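# Push the loose cube in to complete a four-cube square

## Task

Bring the one loose cube into the empty corner of the cube group so that all four cubes form a compact square, with the loose cube's faces touching both adjacent cubes flush. Then release it and pull the gripper away. The arrangement must stay put by itself after the robot lets go; if it only holds while the robot is touching it, the goal is not met.

## Robot and tools

Robot: two arms, left_arm and right_arm, each with a parallel two-finger gripper. A hidden force may occasionally jerk something a gripper is holding. Nothing may leave the table, and the arms must not collide or shove each other hard.

World frame: all reported poses share one frame. Its origin is on the tabletop midway between the arms, +z is up, +x reaches out over the table, and left_arm sits toward +y. The arm names say nothing about which side of an image they appear on. Reported hand positions can be slightly wrong, more so when an arm reaches far.

Gripper frame: fingers point along the gripper's own +z and close along its y. The reported end_effector_position is the midpoint between the pads when shut, roughly 2 cm short of the fingertips. Closing pushes the tips about 10 mm further along +z.

execute_actions(actions): a list of actions run one after another. Each action is a table of at most 15 rows. Each row runs for one control step of 1/30 s. If fewer than 15 rows are given, the final row repeats until 15 steps pass. An empty list just returns the current state and images. Every row has 14 numbers, each in [-1, 1], covering both arms even if only one moves: left_arm dx, dy, dz, rx, ry, rz, opening, then right_arm dx, dy, dz, rx, ry, rz, opening. dx..rz are an offset, in that gripper's own axes, from the gripper's measured pose at the start of the action (for a call's first action, the last pose reported in this scene). Each row is measured from that same start pose, not added to the previous row. Scale: 1.0 equals 0.6 m for dx, dy, dz and 180 degrees for the rotation; rx, ry, rz form a single rotation vector. opening is absolute, not an offset: +1 is fully open (0.084 m), -1 is closed.

move(target, speed, blocking): target is one 14-number row laid out exactly as above, offsets measured from the pose in the latest result that shows one. Both grippers travel in straight lines and finish together, lasting 0.5 to 10 s; anything longer is cut off at 10 s before reaching the target. Rotation takes the shorter direction. speed is each path's top speed in m/s, 0.002 to 0.5, default 0.25, with turning capped at twice that in rad/s. Paths ignore obstacles and the other arm; the real gripper may lag, wander, or overshoot the speed, especially near full extension. Openings are sent when the move starts. Contacts hit harder at higher speed and press harder the further the target lies beyond the contact. blocking=false returns after 0.5 s while motion continues; until a result shows the move ended, other moves and action rows are refused, so call wait or stop. The result adds a "move:" line saying how it ended (done, off_target, moving, held, fault), which limits applied, and each gripper's distance from its target. If only one arm is named, the other finished normally. held means a safety check blocked that arm's last step; limits=paced means the commanded pose was clipped; limits=held means some steps were blocked en route, after which the arm may move much faster than speed.

wait(seconds): 0 to 10 s, arms keep their last command; returns early if a running move ends. stop(): brakes a running move; needs room, more when fast; fingers continue. zoom_image(camera, region): closer look at part of a camera's latest image; region is [x0, y0, x1, y1] in pixels, top-left origin, at most 504 by 504. Cameras: cam_head_left, cam_head_right, cam_high, cam_low, cam_left_wrist, cam_right_wrist, all 672x504. finished_scene(scene): ends the given scene irreversibly and reports whether the goal was met; only call it once the square is complete and the gripper is clear. Replying without any tool call also ends everything.

Motion limits: each control step, the commanded pose is trimmed to within 70 mm and 16 degrees of the measured pose, so large offsets need several actions; after an action an arm only continues up to its last trimmed pose. Position has priority over orientation. "Hand target" lines show where the controller is currently steering each gripper. A "pose unreachable" line means a clearance check altered or blocked that arm's command. To keep an arm still, send the offset back to its desired pose in a reply's first call and zeros afterward, with the opening it should keep.

Results: the state line gives each gripper's end_effector_position (m), end_effector_quat_wxyz, and linear/angular velocities. grip_measured is the actual finger opening on the command scale; to hold something, command an opening clearly below it (lower squeezes harder, up to about 24 N per pad). Calls that ran actions list step readings; HELD with an arm label marks steps where that arm's command was held back. Joint torques are total drive output with offsets and noise.

Hazards: a joint torque hitting its load limit (waist and shoulder 45, elbow and forearm roll 27, wrist pitch and wrist roll 18 N m, including held weight) causes a TORQUE FAULT: the arm backs off, freezes 10 s, and skips the rest of the call. Holding loads heats motors; MOTOR HOT appears from 65 °C and at 80 °C an OVER-TEMPERATURE FAULT brakes the arm until it cools. The robot keeps running on its last command while you compose a reply. Avoid drops, slips, slams and hard pushes; push or place the cube gently so it seats flush, then open and retreat.

Each tool is called after "Request:" by a JSON object that holds its "fn" and its "kwargs".

## Session

Request:
{"fn": "execute_actions", "kwargs": {"actions": []}}

Scene clock: 0.00 s.
left_arm: end_effector_position=(+0.1682, +0.5321, +0.3097) grip_measured=+1.00 end_effector_quat_wxyz=(-0.282, +0.379, +0.869, -0.147) end_effector_velocity=(+0.000, -0.000, -0.000) end_effector_angular_velocity=(-0.000, -0.002, +0.001) | right_arm: end_effector_position=(+0.4937, +0.0487, +0.2095) grip_measured=+1.00 end_effector_quat_wxyz=(+0.716, -0.659, +0.144, -0.183) end_effector_velocity=(-0.000, +0.000, -0.000) end_effector_angular_velocity=(+0.001, +0.002, -0.000)
Joint positions: left_arm=[ 0.687 -0.061 -1.273  0.331  1.894 -1.699  0.084] | right_arm=[ 0.323  0.384 -0.923  2.286  1.296 -1.207  0.084]
Joint velocities: left_arm=[ 0.001 -0.001  0.    -0.001 -0.001 -0.    -0.   ] | right_arm=[ 0.001  0.     0.001  0.002 -0.     0.001 -0.   ]
Joint torques (N m, as the arm reports them, + toward a larger angle): no reading
Motor temperatures (°C, as the motors report them): left_arm=[31 30 29 33 29 37] | right_arm=[31 31 29 32 34 32]
Hand target (left_arm): +0.168, +0.532, +0.310; -0.282, +0.379, +0.869, -0.147
Hand target (right_arm): +0.494, +0.049, +0.210; +0.716, -0.659, +0.144, -0.183

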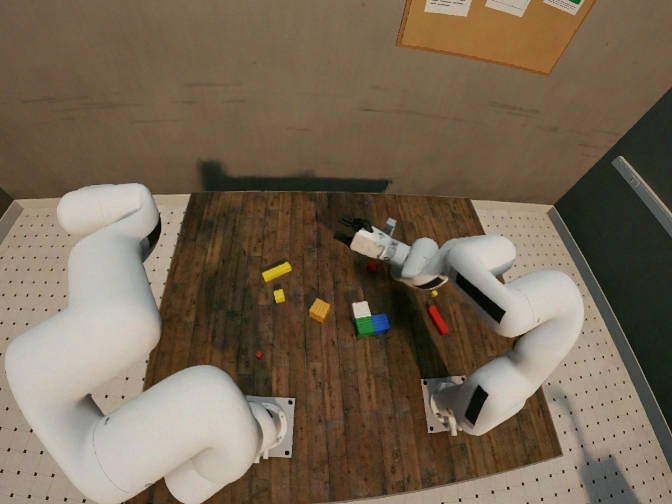

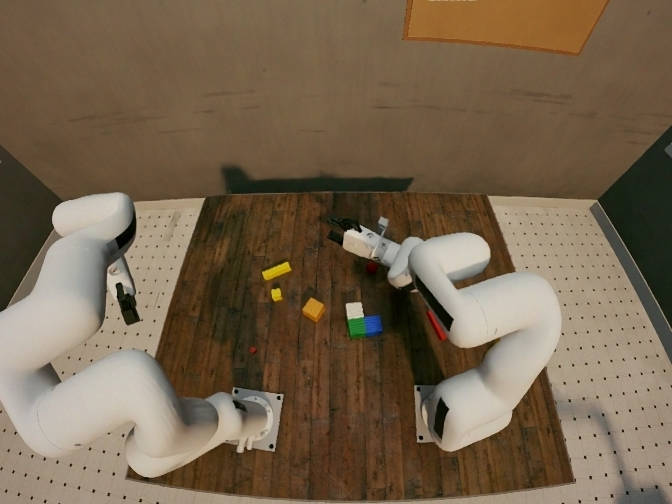

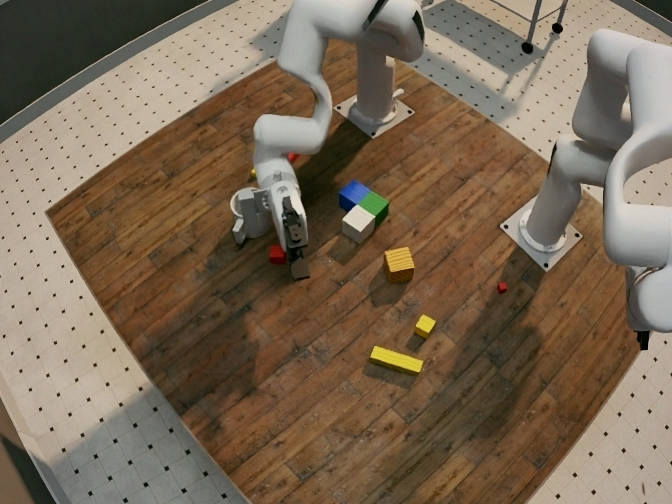

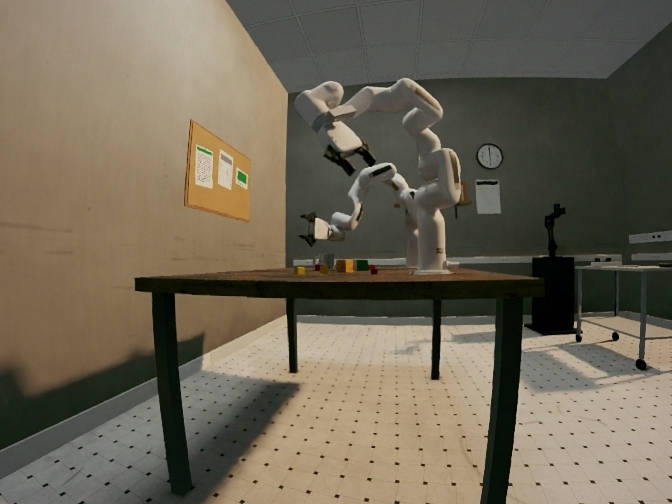

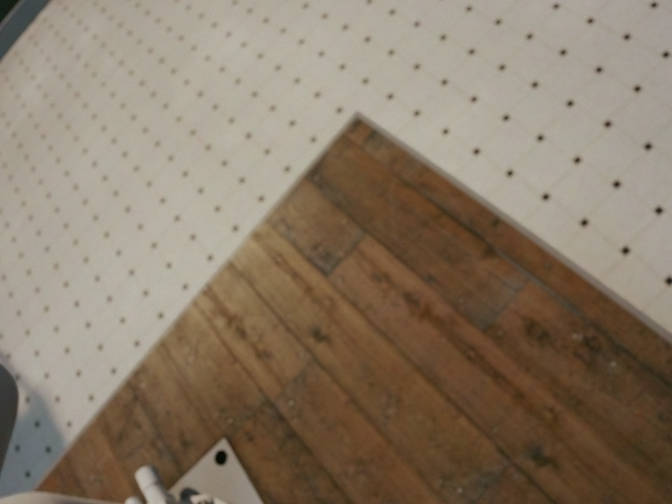

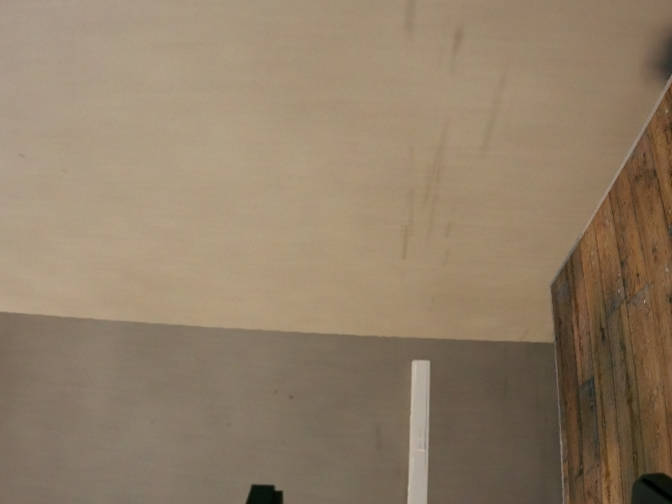

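Request:
{"fn": "zoom_image", "kwargs": {"camera": "cam_head_right", "region": [280, 280, 400, 350]}}

Request:
{"fn": "zoom_image", "kwargs": {"camera": "cam_high", "region": [310, 170, 450, 300]}}

Region (280, 280, 400, 350) of cam_head_right's 672x504 image, scaled by 4.200, with more detail than that image has; it fills the top 294 rows of this view, and the rest is white.

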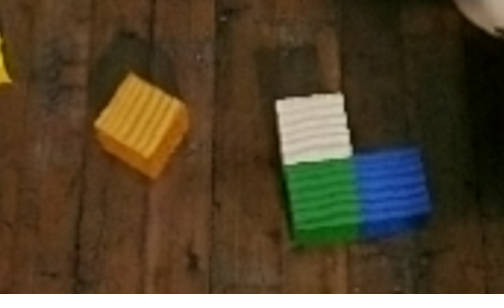

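Region (310, 170, 450, 300) of cam_high's 672x504 image, scaled by 3.600, with more detail than that image has; it fills the top 468 rows of this view, and the rest is white.

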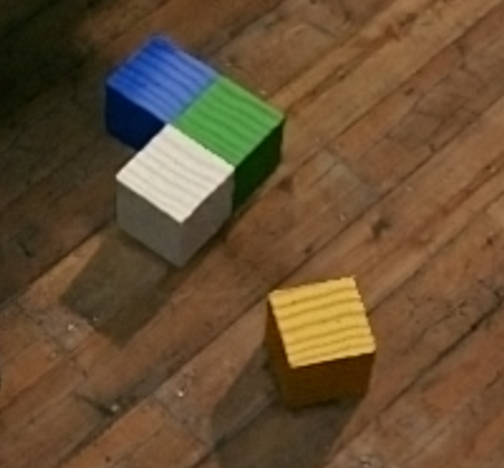

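Request:
{"fn": "move", "kwargs": {"target": [-0.747,-0.245,0.124,-0.141,-0.151,-0.087,1,0.17,-0.17,-0.67,0,0,0,1]}}

Scene clock: 29.67 s.
left_arm: end_effector_position=(+0.2867, +0.1015, +0.1462) grip_measured=+1.00 end_effector_quat_wxyz=(-0.003, +0.266, +0.964, +0.004) end_effector_velocity=(+0.000, -0.001, -0.001) end_effector_angular_velocity=(+0.003, -0.001, -0.001) | right_arm: end_effector_position=(+0.3962, -0.3618, +0.2785) grip_measured=+1.00 end_effector_quat_wxyz=(+0.715, -0.659, +0.144, -0.182) end_effector_velocity=(+0.000, -0.002, +0.001) end_effector_angular_velocity=(-0.001, -0.002, -0.003)
Joint positions: left_arm=[-0.41  -0.218 -0.664  0.009  0.889 -3.1    0.084] | right_arm=[-0.784  0.234 -0.921  1.348  1.864 -0.936  0.084]
Joint velocities: left_arm=[-0.004  0.005 -0.002  0.005 -0.002 -0.005 -0.   ] | right_arm=[-0.003  0.001 -0.003  0.001  0.001  0.    -0.   ]
Joint torques (N m, as the arm reports them, + toward a larger angle): left_arm=[ -0.26 -10.48 -13.87  -0.68  -1.89  -0.04] | right_arm=[ -0.97 -26.95 -11.07   1.7    1.52  -0.51]
Motor temperatures (°C, as the motors report them): left_arm=[31 30 31 33 29 37] | right_arm=[31 32 31 32 34 32]
Hand target (left_arm): +0.287, +0.101, +0.146; -0.003, +0.266, +0.964, +0.005
Hand target (right_arm): +0.396, -0.362, +0.279; +0.715, -0.659, +0.144, -0.182
Off the commanded pose (left_arm): 0.004 m, 1 deg.
Off the commanded pose (right_arm): 0.001 m, 0 deg.
move: off_target (left_arm)
camera_calibration (this result's frames):
cam_left_wrist: T_world_to_cam=[[0.529215, 0.848477, -0.00430701, -0.201975], [0.848487, -0.529204, 0.00346099, -0.126448], [0.000657276, -0.00548605, -0.999985, 0.280603], [0, 0, 0, 1]] pos_world=[0.213994, 0.105993, 0.280167]
cam_right_wrist: T_world_to_cam=[[0.0739124, 0.0348734, -0.996655, 0.290277], [-0.876077, 0.479758, -0.0481833, 0.603804], [0.476473, 0.876708, 0.0660119, 0.237513], [0, 0, 0, 1]] pos_world=[0.394355, -0.508032, 0.302721]

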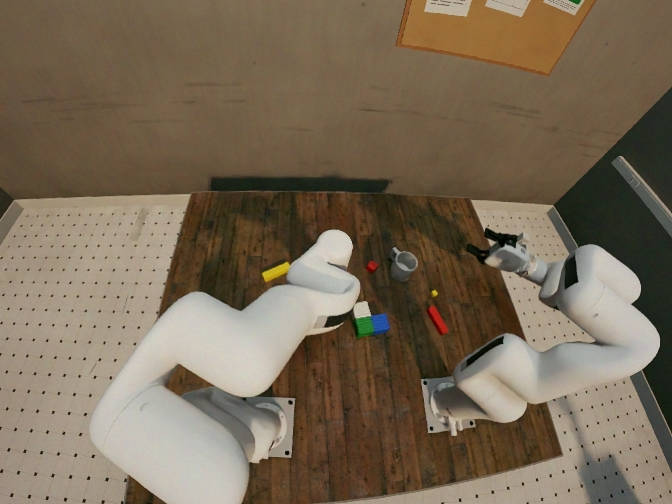

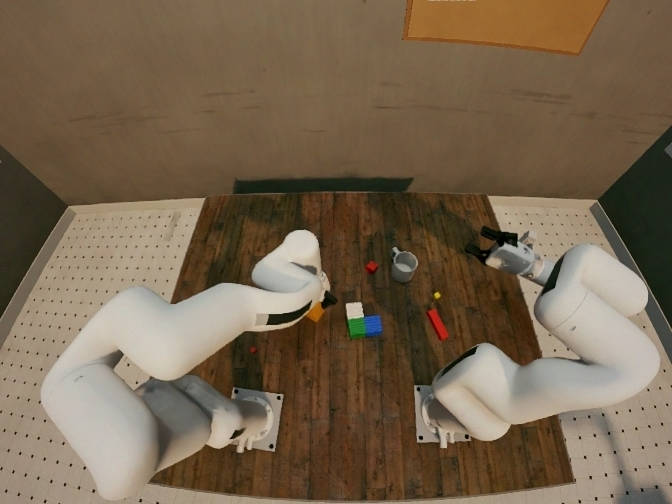

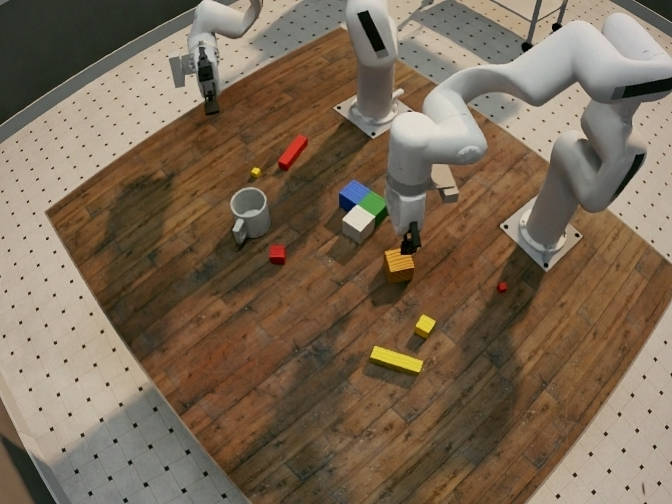

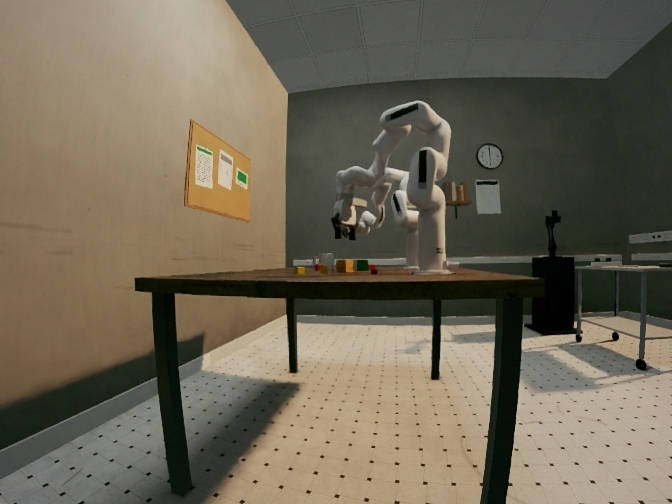

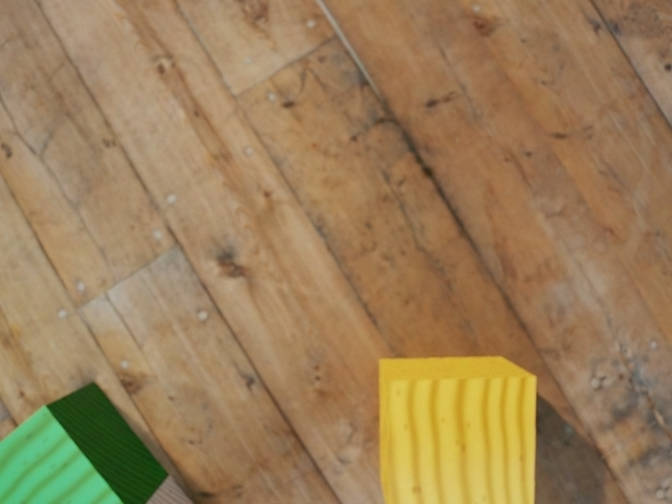

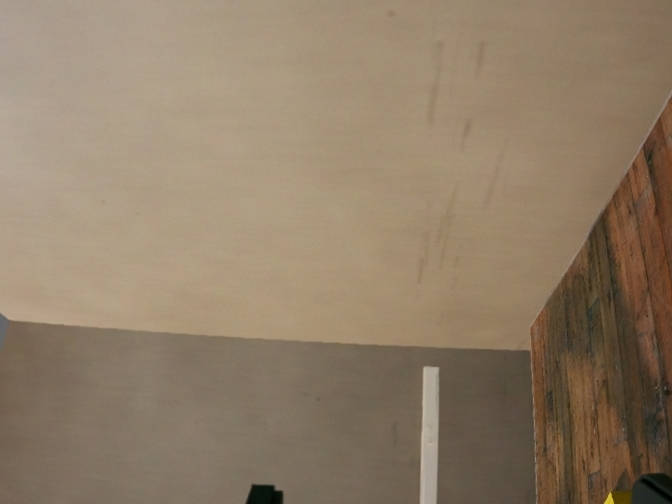

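Request:
{"fn": "move", "kwargs": {"target": [-0.009,0.013,0.185,0,0,0,1,0,0,0,0,0,0,1], "speed": 0.12}}

Request:
{"fn": "move", "kwargs": {"target": [0,0,0,0,0,0,-0.3,0,0,0,0,0,0,1]}}

Request:
{"fn": "move", "kwargs": {"target": [0,0,-0.15,0,0,0,-0.3,0,0,0,0,0,0,1], "speed": 0.15}}

Scene clock: 35.17 s.
left_arm: end_effector_position=(+0.2957, +0.1067, +0.0358) grip_measured=+1.00 end_effector_quat_wxyz=(-0.003, +0.266, +0.964, +0.005) end_effector_velocity=(-0.001, +0.000, -0.001) end_effector_angular_velocity=(+0.001, +0.002, +0.000) | right_arm: end_effector_position=(+0.3962, -0.3618, +0.2785) grip_measured=+1.00 end_effector_quat_wxyz=(+0.715, -0.659, +0.144, -0.182) end_effector_velocity=(-0.001, +0.000, -0.000) end_effector_angular_velocity=(-0.001, +0.000, +0.002)
Joint positions: left_arm=[-0.386  0.069 -0.586  0.016  0.524 -3.085  0.084] | right_arm=[-0.784  0.234 -0.921  1.348  1.864 -0.936  0.084]
Joint velocities: left_arm=[ 0.     0.004  0.    -0.    -0.001  0.    -0.   ] | right_arm=[ 0.    -0.001  0.    -0.003  0.    -0.001 -0.   ]
Joint torques (N m, as the arm reports them, + toward a larger angle): left_arm=[ -0.11 -12.54 -11.1   -0.62  -1.89   0.  ] | right_arm=[ -1.01 -27.54 -11.31   2.16   1.5   -0.45]
Motor temperatures (°C, as the motors report them): left_arm=[31 30 31 33 29 37] | right_arm=[31 32 31 32 34 32]
Hand target (left_arm): +0.295, +0.107, +0.035; -0.003, +0.266, +0.964, +0.005
Hand target (right_arm): +0.396, -0.362, +0.279; +0.715, -0.659, +0.144, -0.182
Off the commanded pose (left_arm): 0.001 m, 0 deg.
Off the commanded pose (right_arm): 0.000 m, 0 deg.
move: done
camera_calibration (this result's frames):
cam_left_wrist: T_world_to_cam=[[0.528668, 0.848821, -0.00358891, -0.211466], [0.848827, -0.528653, 0.0043393, -0.131163], [0.001786, -0.00534041, -0.999984, 0.169847], [0, 0, 0, 1]] pos_world=[0.222827, 0.111064, 0.169654]
cam_right_wrist: T_world_to_cam=[[0.0739129, 0.0348723, -0.996655, 0.290277], [-0.876076, 0.47976, -0.0481842, 0.603805], [0.476474, 0.876707, 0.0660112, 0.237513], [0, 0, 0, 1]] pos_world=[0.394355, -0.508033, 0.302721]

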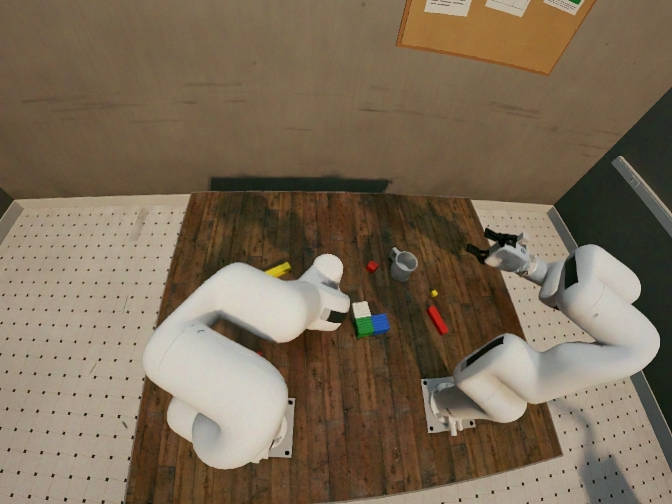

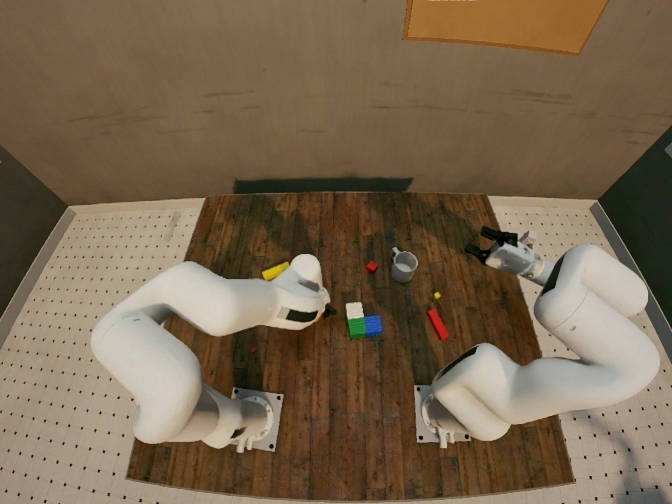

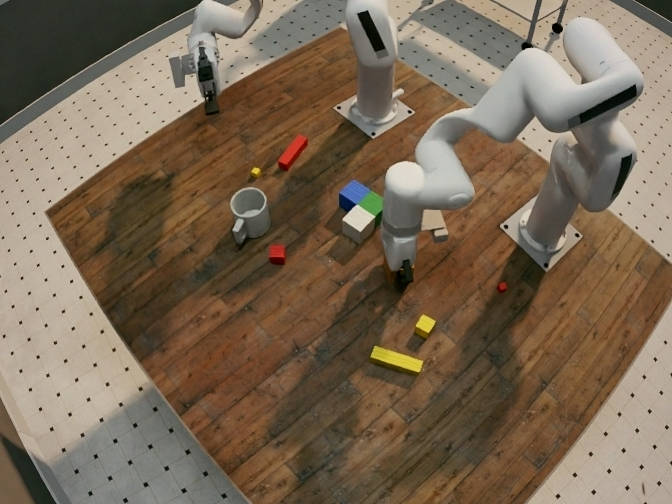

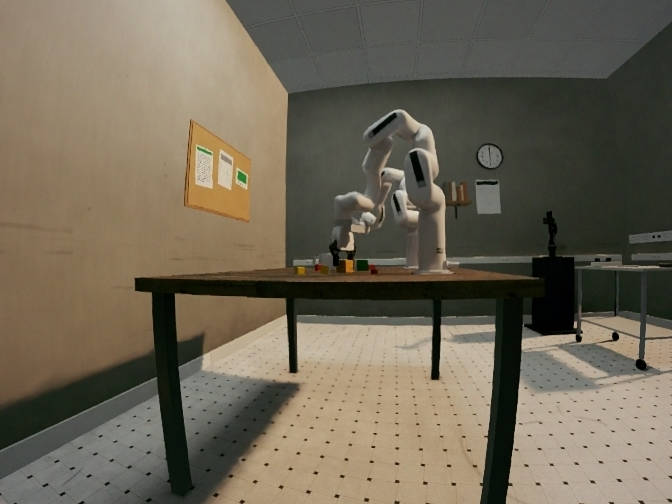

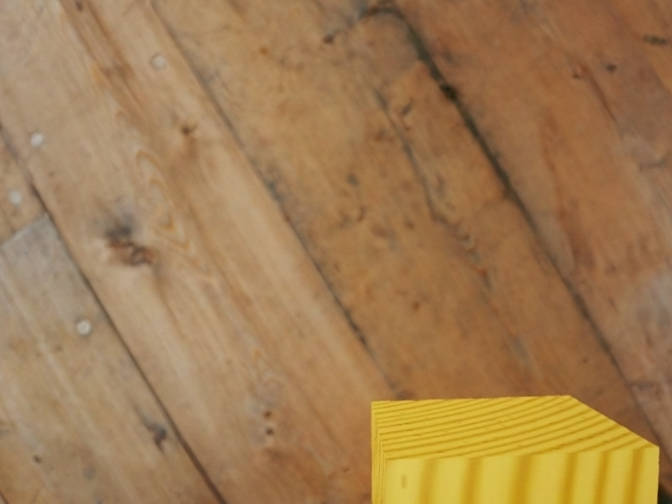

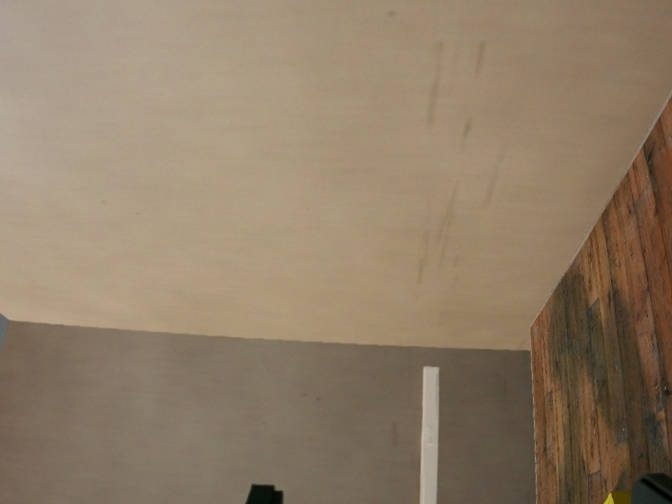

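Scene clock: 35.67 s.
left_arm: end_effector_position=(+0.2958, +0.1066, +0.0359) grip_measured=+0.15 end_effector_quat_wxyz=(-0.002, +0.266, +0.964, +0.005) end_effector_velocity=(-0.001, +0.001, -0.001) end_effector_angular_velocity=(+0.000, +0.003, +0.001) | right_arm: end_effector_position=(+0.3962, -0.3618, +0.2785) grip_measured=+1.00 end_effector_quat_wxyz=(+0.715, -0.659, +0.144, -0.182) end_effector_velocity=(+0.000, -0.000, +0.000) end_effector_angular_velocity=(-0.000, -0.001, -0.001)
Joint positions: left_arm=[-0.386  0.069 -0.586  0.016  0.524 -3.085  0.05 ] | right_arm=[-0.784  0.234 -0.921  1.348  1.864 -0.936  0.084]
Joint velocities: left_arm=[ 0.     0.     0.003 -0.002 -0.     0.001 -0.   ] | right_arm=[ 0.    -0.    -0.001  0.001 -0.    -0.     0.   ]
Joint torques (N m, as the arm reports them, + toward a larger angle): left_arm=[  0.   -12.46 -10.68  -0.72  -1.87  -0.05] | right_arm=[ -1.08 -27.63 -11.21   2.1    1.57  -0.53]
Motor temperatures (°C, as the motors report them): left_arm=[31 30 31 33 29 37] | right_arm=[31 32 31 32 34 32]
Hand target (left_arm): +0.296, +0.107, +0.036; -0.003, +0.266, +0.964, +0.005
Hand target (right_arm): +0.396, -0.362, +0.279; +0.715, -0.659, +0.144, -0.182
Off the commanded pose (left_arm): 0.000 m, 0 deg.
Off the commanded pose (right_arm): 0.000 m, 0 deg.
move: done
camera_calibration (this result's frames):
cam_left_wrist: T_world_to_cam=[[0.528662, 0.848825, -0.00355671, -0.211481], [0.84883, -0.528645, 0.00473728, -0.131325], [0.00214088, -0.00552346, -0.999982, 0.169889], [0, 0, 0, 1]] pos_world=[0.222911, 0.111024, 0.169756]
cam_right_wrist: T_world_to_cam=[[0.0739129, 0.0348724, -0.996655, 0.290277], [-0.876076, 0.47976, -0.0481841, 0.603805], [0.476474, 0.876707, 0.0660113, 0.237513], [0, 0, 0, 1]] pos_world=[0.394355, -0.508033, 0.302721]

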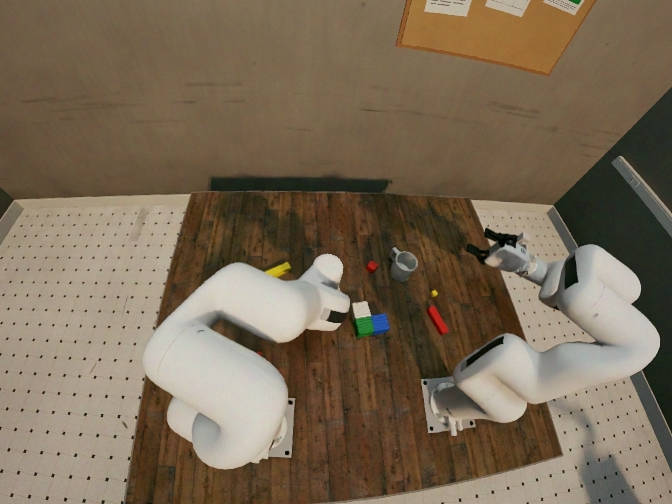

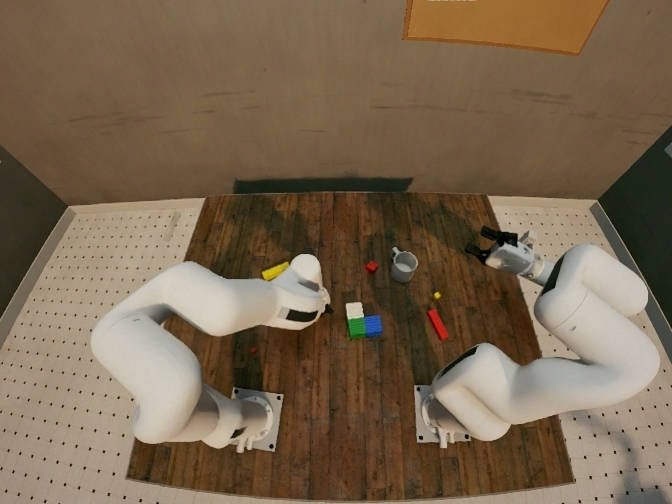

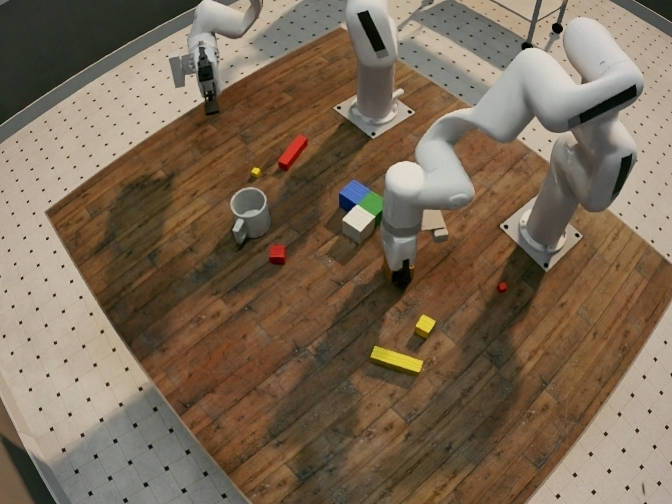

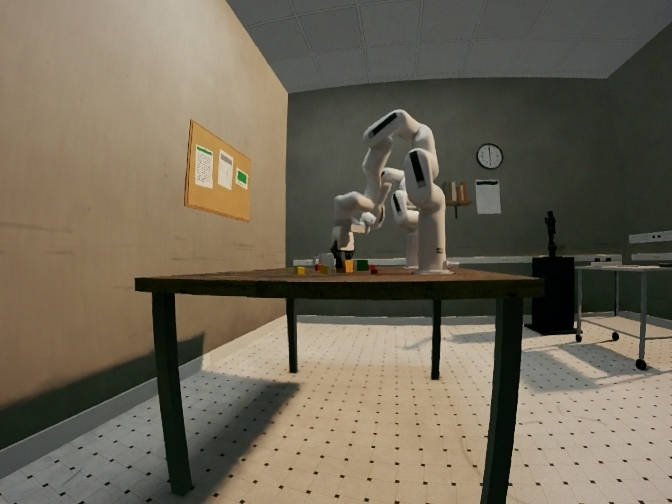

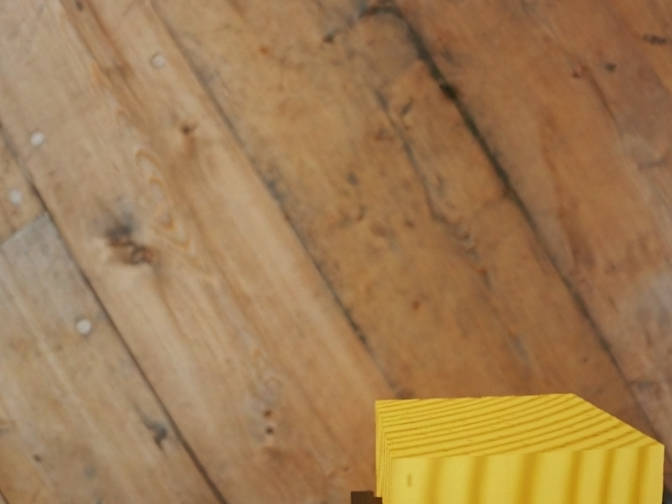

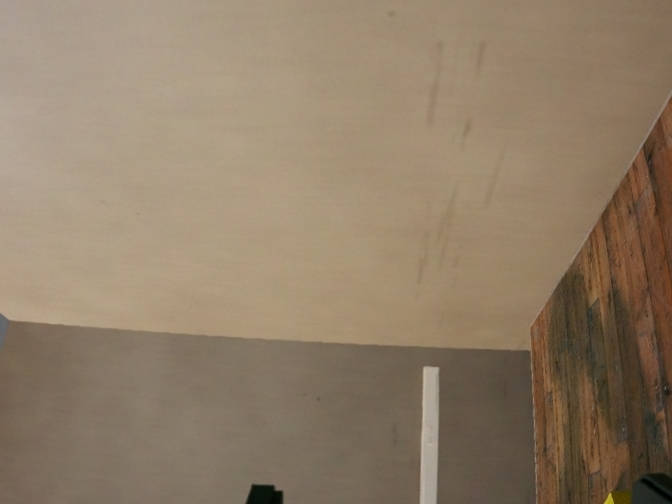

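Scene clock: 36.70 s.
left_arm: end_effector_position=(+0.2952, +0.1057, +0.1251) grip_measured=+0.15 end_effector_quat_wxyz=(-0.003, +0.266, +0.964, +0.004) end_effector_velocity=(+0.002, -0.001, +0.004) end_effector_angular_velocity=(-0.003, -0.006, +0.001) | right_arm: end_effector_position=(+0.3962, -0.3618, +0.2785) grip_measured=+1.00 end_effector_quat_wxyz=(+0.715, -0.659, +0.144, -0.182) end_effector_velocity=(-0.000, +0.000, -0.000) end_effector_angular_velocity=(-0.001, -0.000, +0.000)
Joint positions: left_arm=[-0.39  -0.158 -0.655  0.01   0.821 -3.081  0.05 ] | right_arm=[-0.784  0.234 -0.921  1.348  1.864 -0.936  0.084]
Joint velocities: left_arm=[-0.    -0.004 -0.006 -0.     0.004 -0.001 -0.   ] | right_arm=[ 0.     0.     0.    -0.    -0.    -0.001  0.   ]
Joint torques (N m, as the arm reports them, + toward a larger angle): left_arm=[ -0.26 -11.28 -13.78  -0.76  -1.85   0.03] | right_arm=[ -0.68 -27.15 -11.24   1.94   1.61  -0.43]
Motor temperatures (°C, as the motors report them): left_arm=[31 30 31 33 29 37] | right_arm=[31 32 31 32 34 32]
Hand target (left_arm): +0.296, +0.106, +0.126; -0.002, +0.266, +0.964, +0.004
Hand target (right_arm): +0.396, -0.362, +0.279; +0.715, -0.659, +0.144, -0.182
Off the commanded pose (left_arm): 0.001 m, 0 deg.
Off the commanded pose (right_arm): 0.000 m, 0 deg.
move: done
camera_calibration (this result's frames):
cam_left_wrist: T_world_to_cam=[[0.529105, 0.848545, -0.00432917, -0.210118], [0.848556, -0.529095, 0.00338505, -0.13144], [0.000581821, -0.00546459, -0.999985, 0.259586], [0, 0, 0, 1]] pos_world=[0.222558, 0.110169, 0.259117]
cam_right_wrist: T_world_to_cam=[[0.0739131, 0.0348725, -0.996655, 0.290277], [-0.876076, 0.47976, -0.0481843, 0.603805], [0.476474, 0.876707, 0.0660115, 0.237513], [0, 0, 0, 1]] pos_world=[0.394355, -0.508033, 0.302721]

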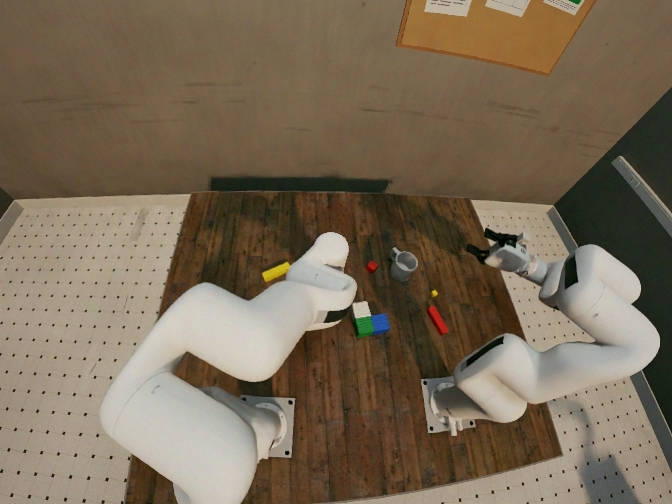

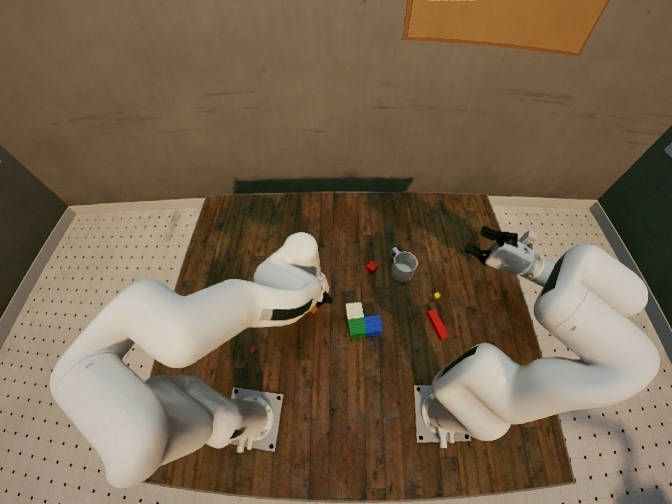

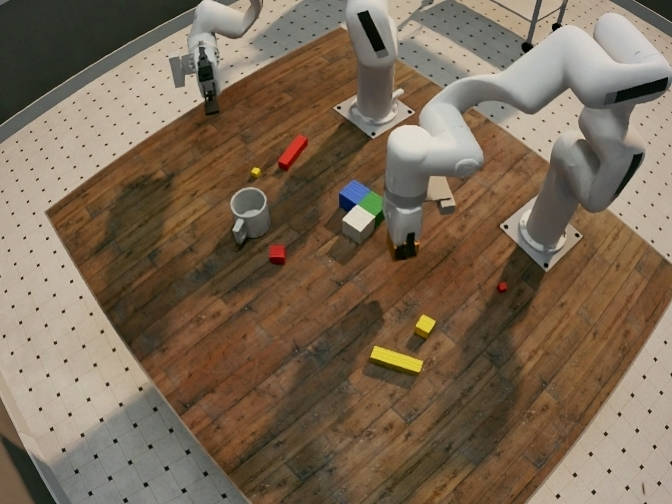

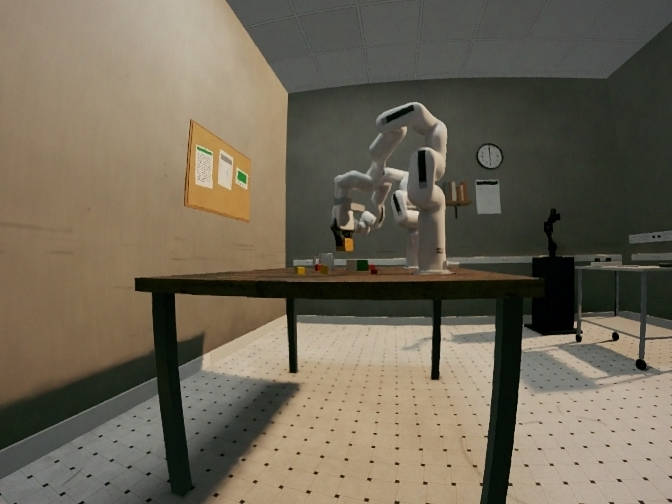

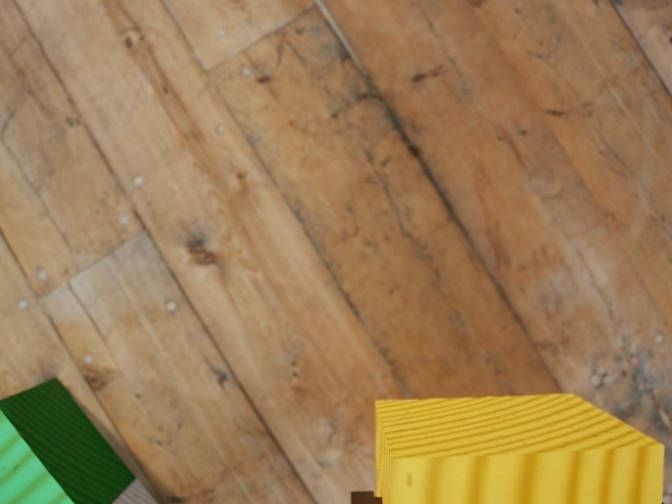

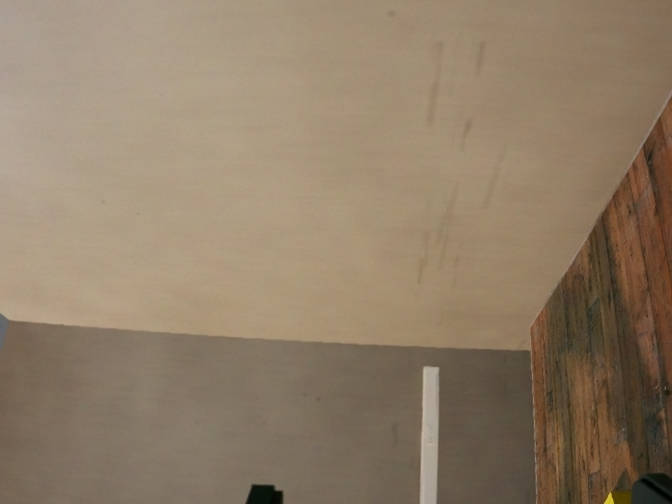

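Request:
{"fn": "move", "kwargs": {"target": [-0.188,-0.297,0,0,0,-0.21,-0.3,0,0,0,0,0,0,1], "speed": 0.2}}

Scene clock: 42.23 s.
left_arm: end_effector_position=(+0.3012, -0.1043, +0.1232) grip_measured=+0.15 end_effector_quat_wxyz=(-0.001, -0.060, +0.998, +0.006) end_effector_velocity=(-0.001, -0.001, -0.001) end_effector_angular_velocity=(+0.004, +0.003, +0.006) | right_arm: end_effector_position=(+0.3962, -0.3618, +0.2785) grip_measured=+1.00 end_effector_quat_wxyz=(+0.715, -0.659, +0.144, -0.182) end_effector_velocity=(+0.000, -0.000, +0.000) end_effector_angular_velocity=(-0.000, -0.001, -0.001)
Joint positions: left_arm=[-0.753  0.271 -1.174  0.008  0.914 -4.102  0.05 ] | right_arm=[-0.784  0.234 -0.921  1.348  1.864 -0.936  0.084]
Joint velocities: left_arm=[-0.002  0.005 -0.007  0.001  0.007 -0.009  0.   ] | right_arm=[-0.     0.    -0.     0.001 -0.    -0.    -0.   ]
Joint torques (N m, as the arm reports them, + toward a larger angle): left_arm=[ -0.36 -17.99 -14.12  -0.67  -1.84   0.11] | right_arm=[ -0.49 -27.35 -11.26   1.91   1.43  -0.24]
Motor temperatures (°C, as the motors report them): left_arm=[31 30 31 33 29 37] | right_arm=[31 32 32 32 34 32]
Hand target (left_arm): +0.301, -0.105, +0.123; -0.001, -0.060, +0.998, +0.006
Hand target (right_arm): +0.396, -0.362, +0.279; +0.715, -0.659, +0.144, -0.182
Off the commanded pose (left_arm): 0.001 m, 0 deg.
Off the commanded pose (right_arm): 0.000 m, 0 deg.
move: done
camera_calibration (this result's frames):
cam_left_wrist: T_world_to_cam=[[-0.101669, 0.994817, 0.00135795, 0.169504], [0.994763, 0.101649, 0.010662, -0.22672], [0.0104687, 0.00243484, -0.999942, 0.254315], [0, 0, 0, 1]] pos_world=[0.240104, -0.146199, 0.256487]
cam_right_wrist: T_world_to_cam=[[0.073913, 0.0348725, -0.996655, 0.290277], [-0.876076, 0.479759, -0.0481842, 0.603805], [0.476474, 0.876707, 0.0660114, 0.237513], [0, 0, 0, 1]] pos_world=[0.394355, -0.508033, 0.302721]

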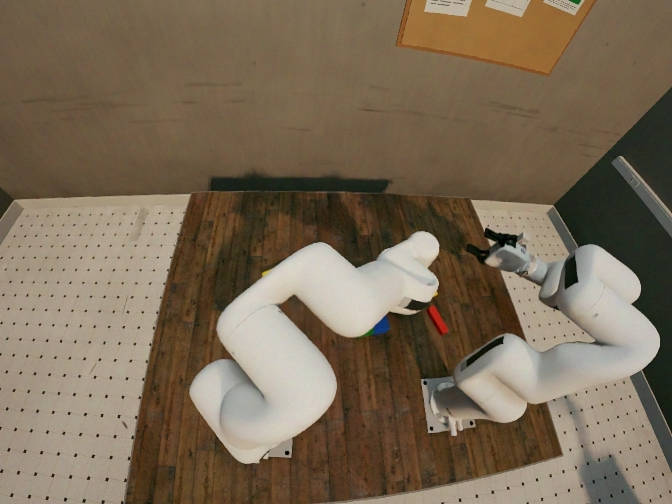

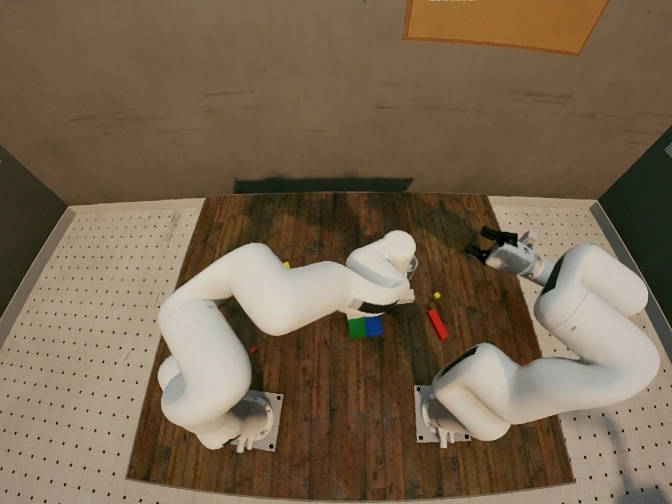

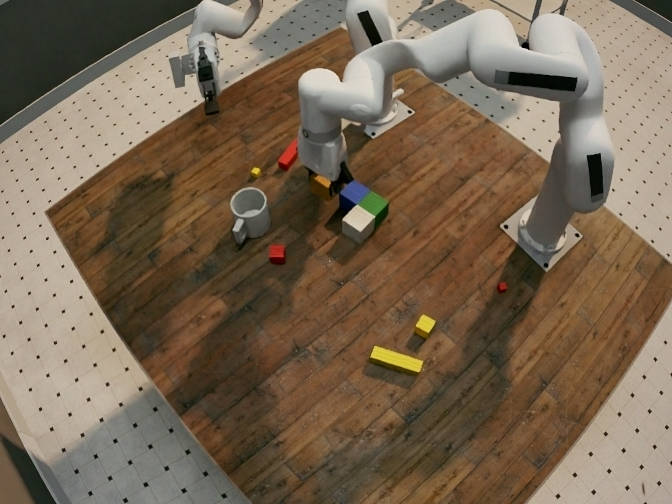

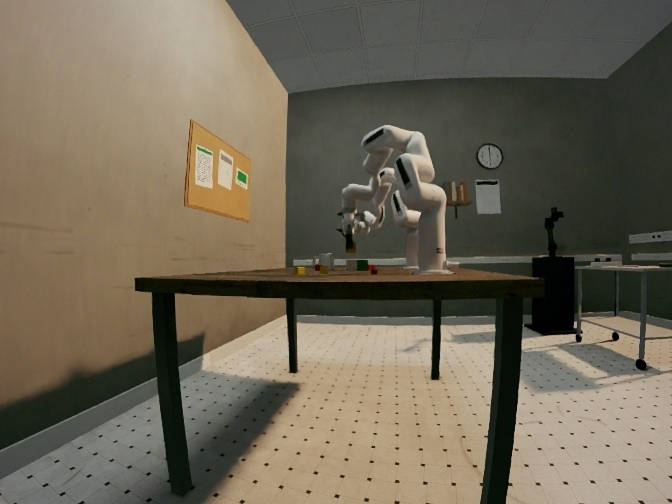

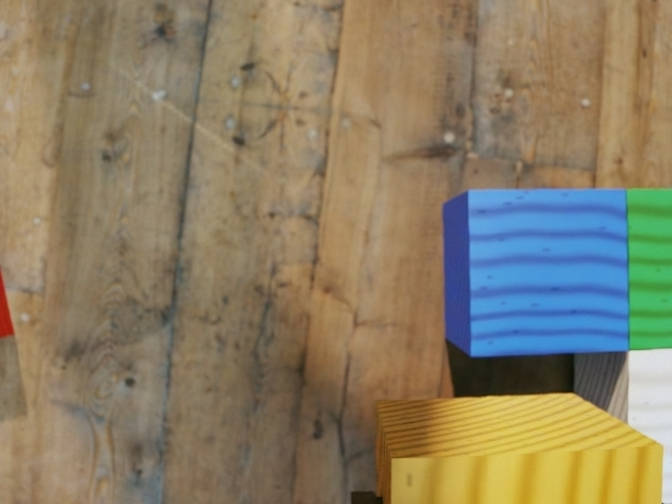

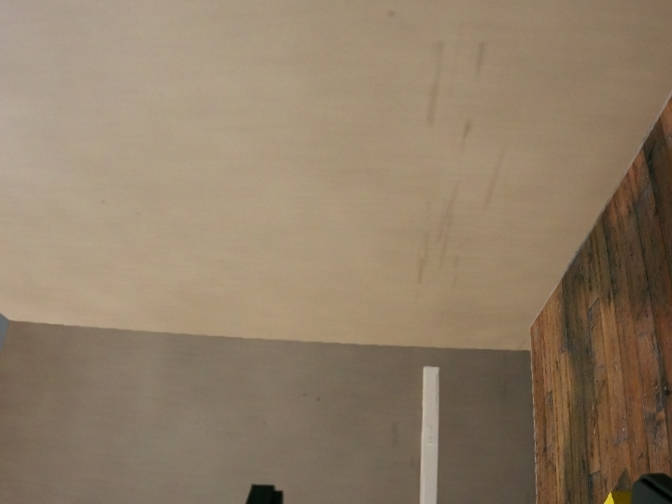

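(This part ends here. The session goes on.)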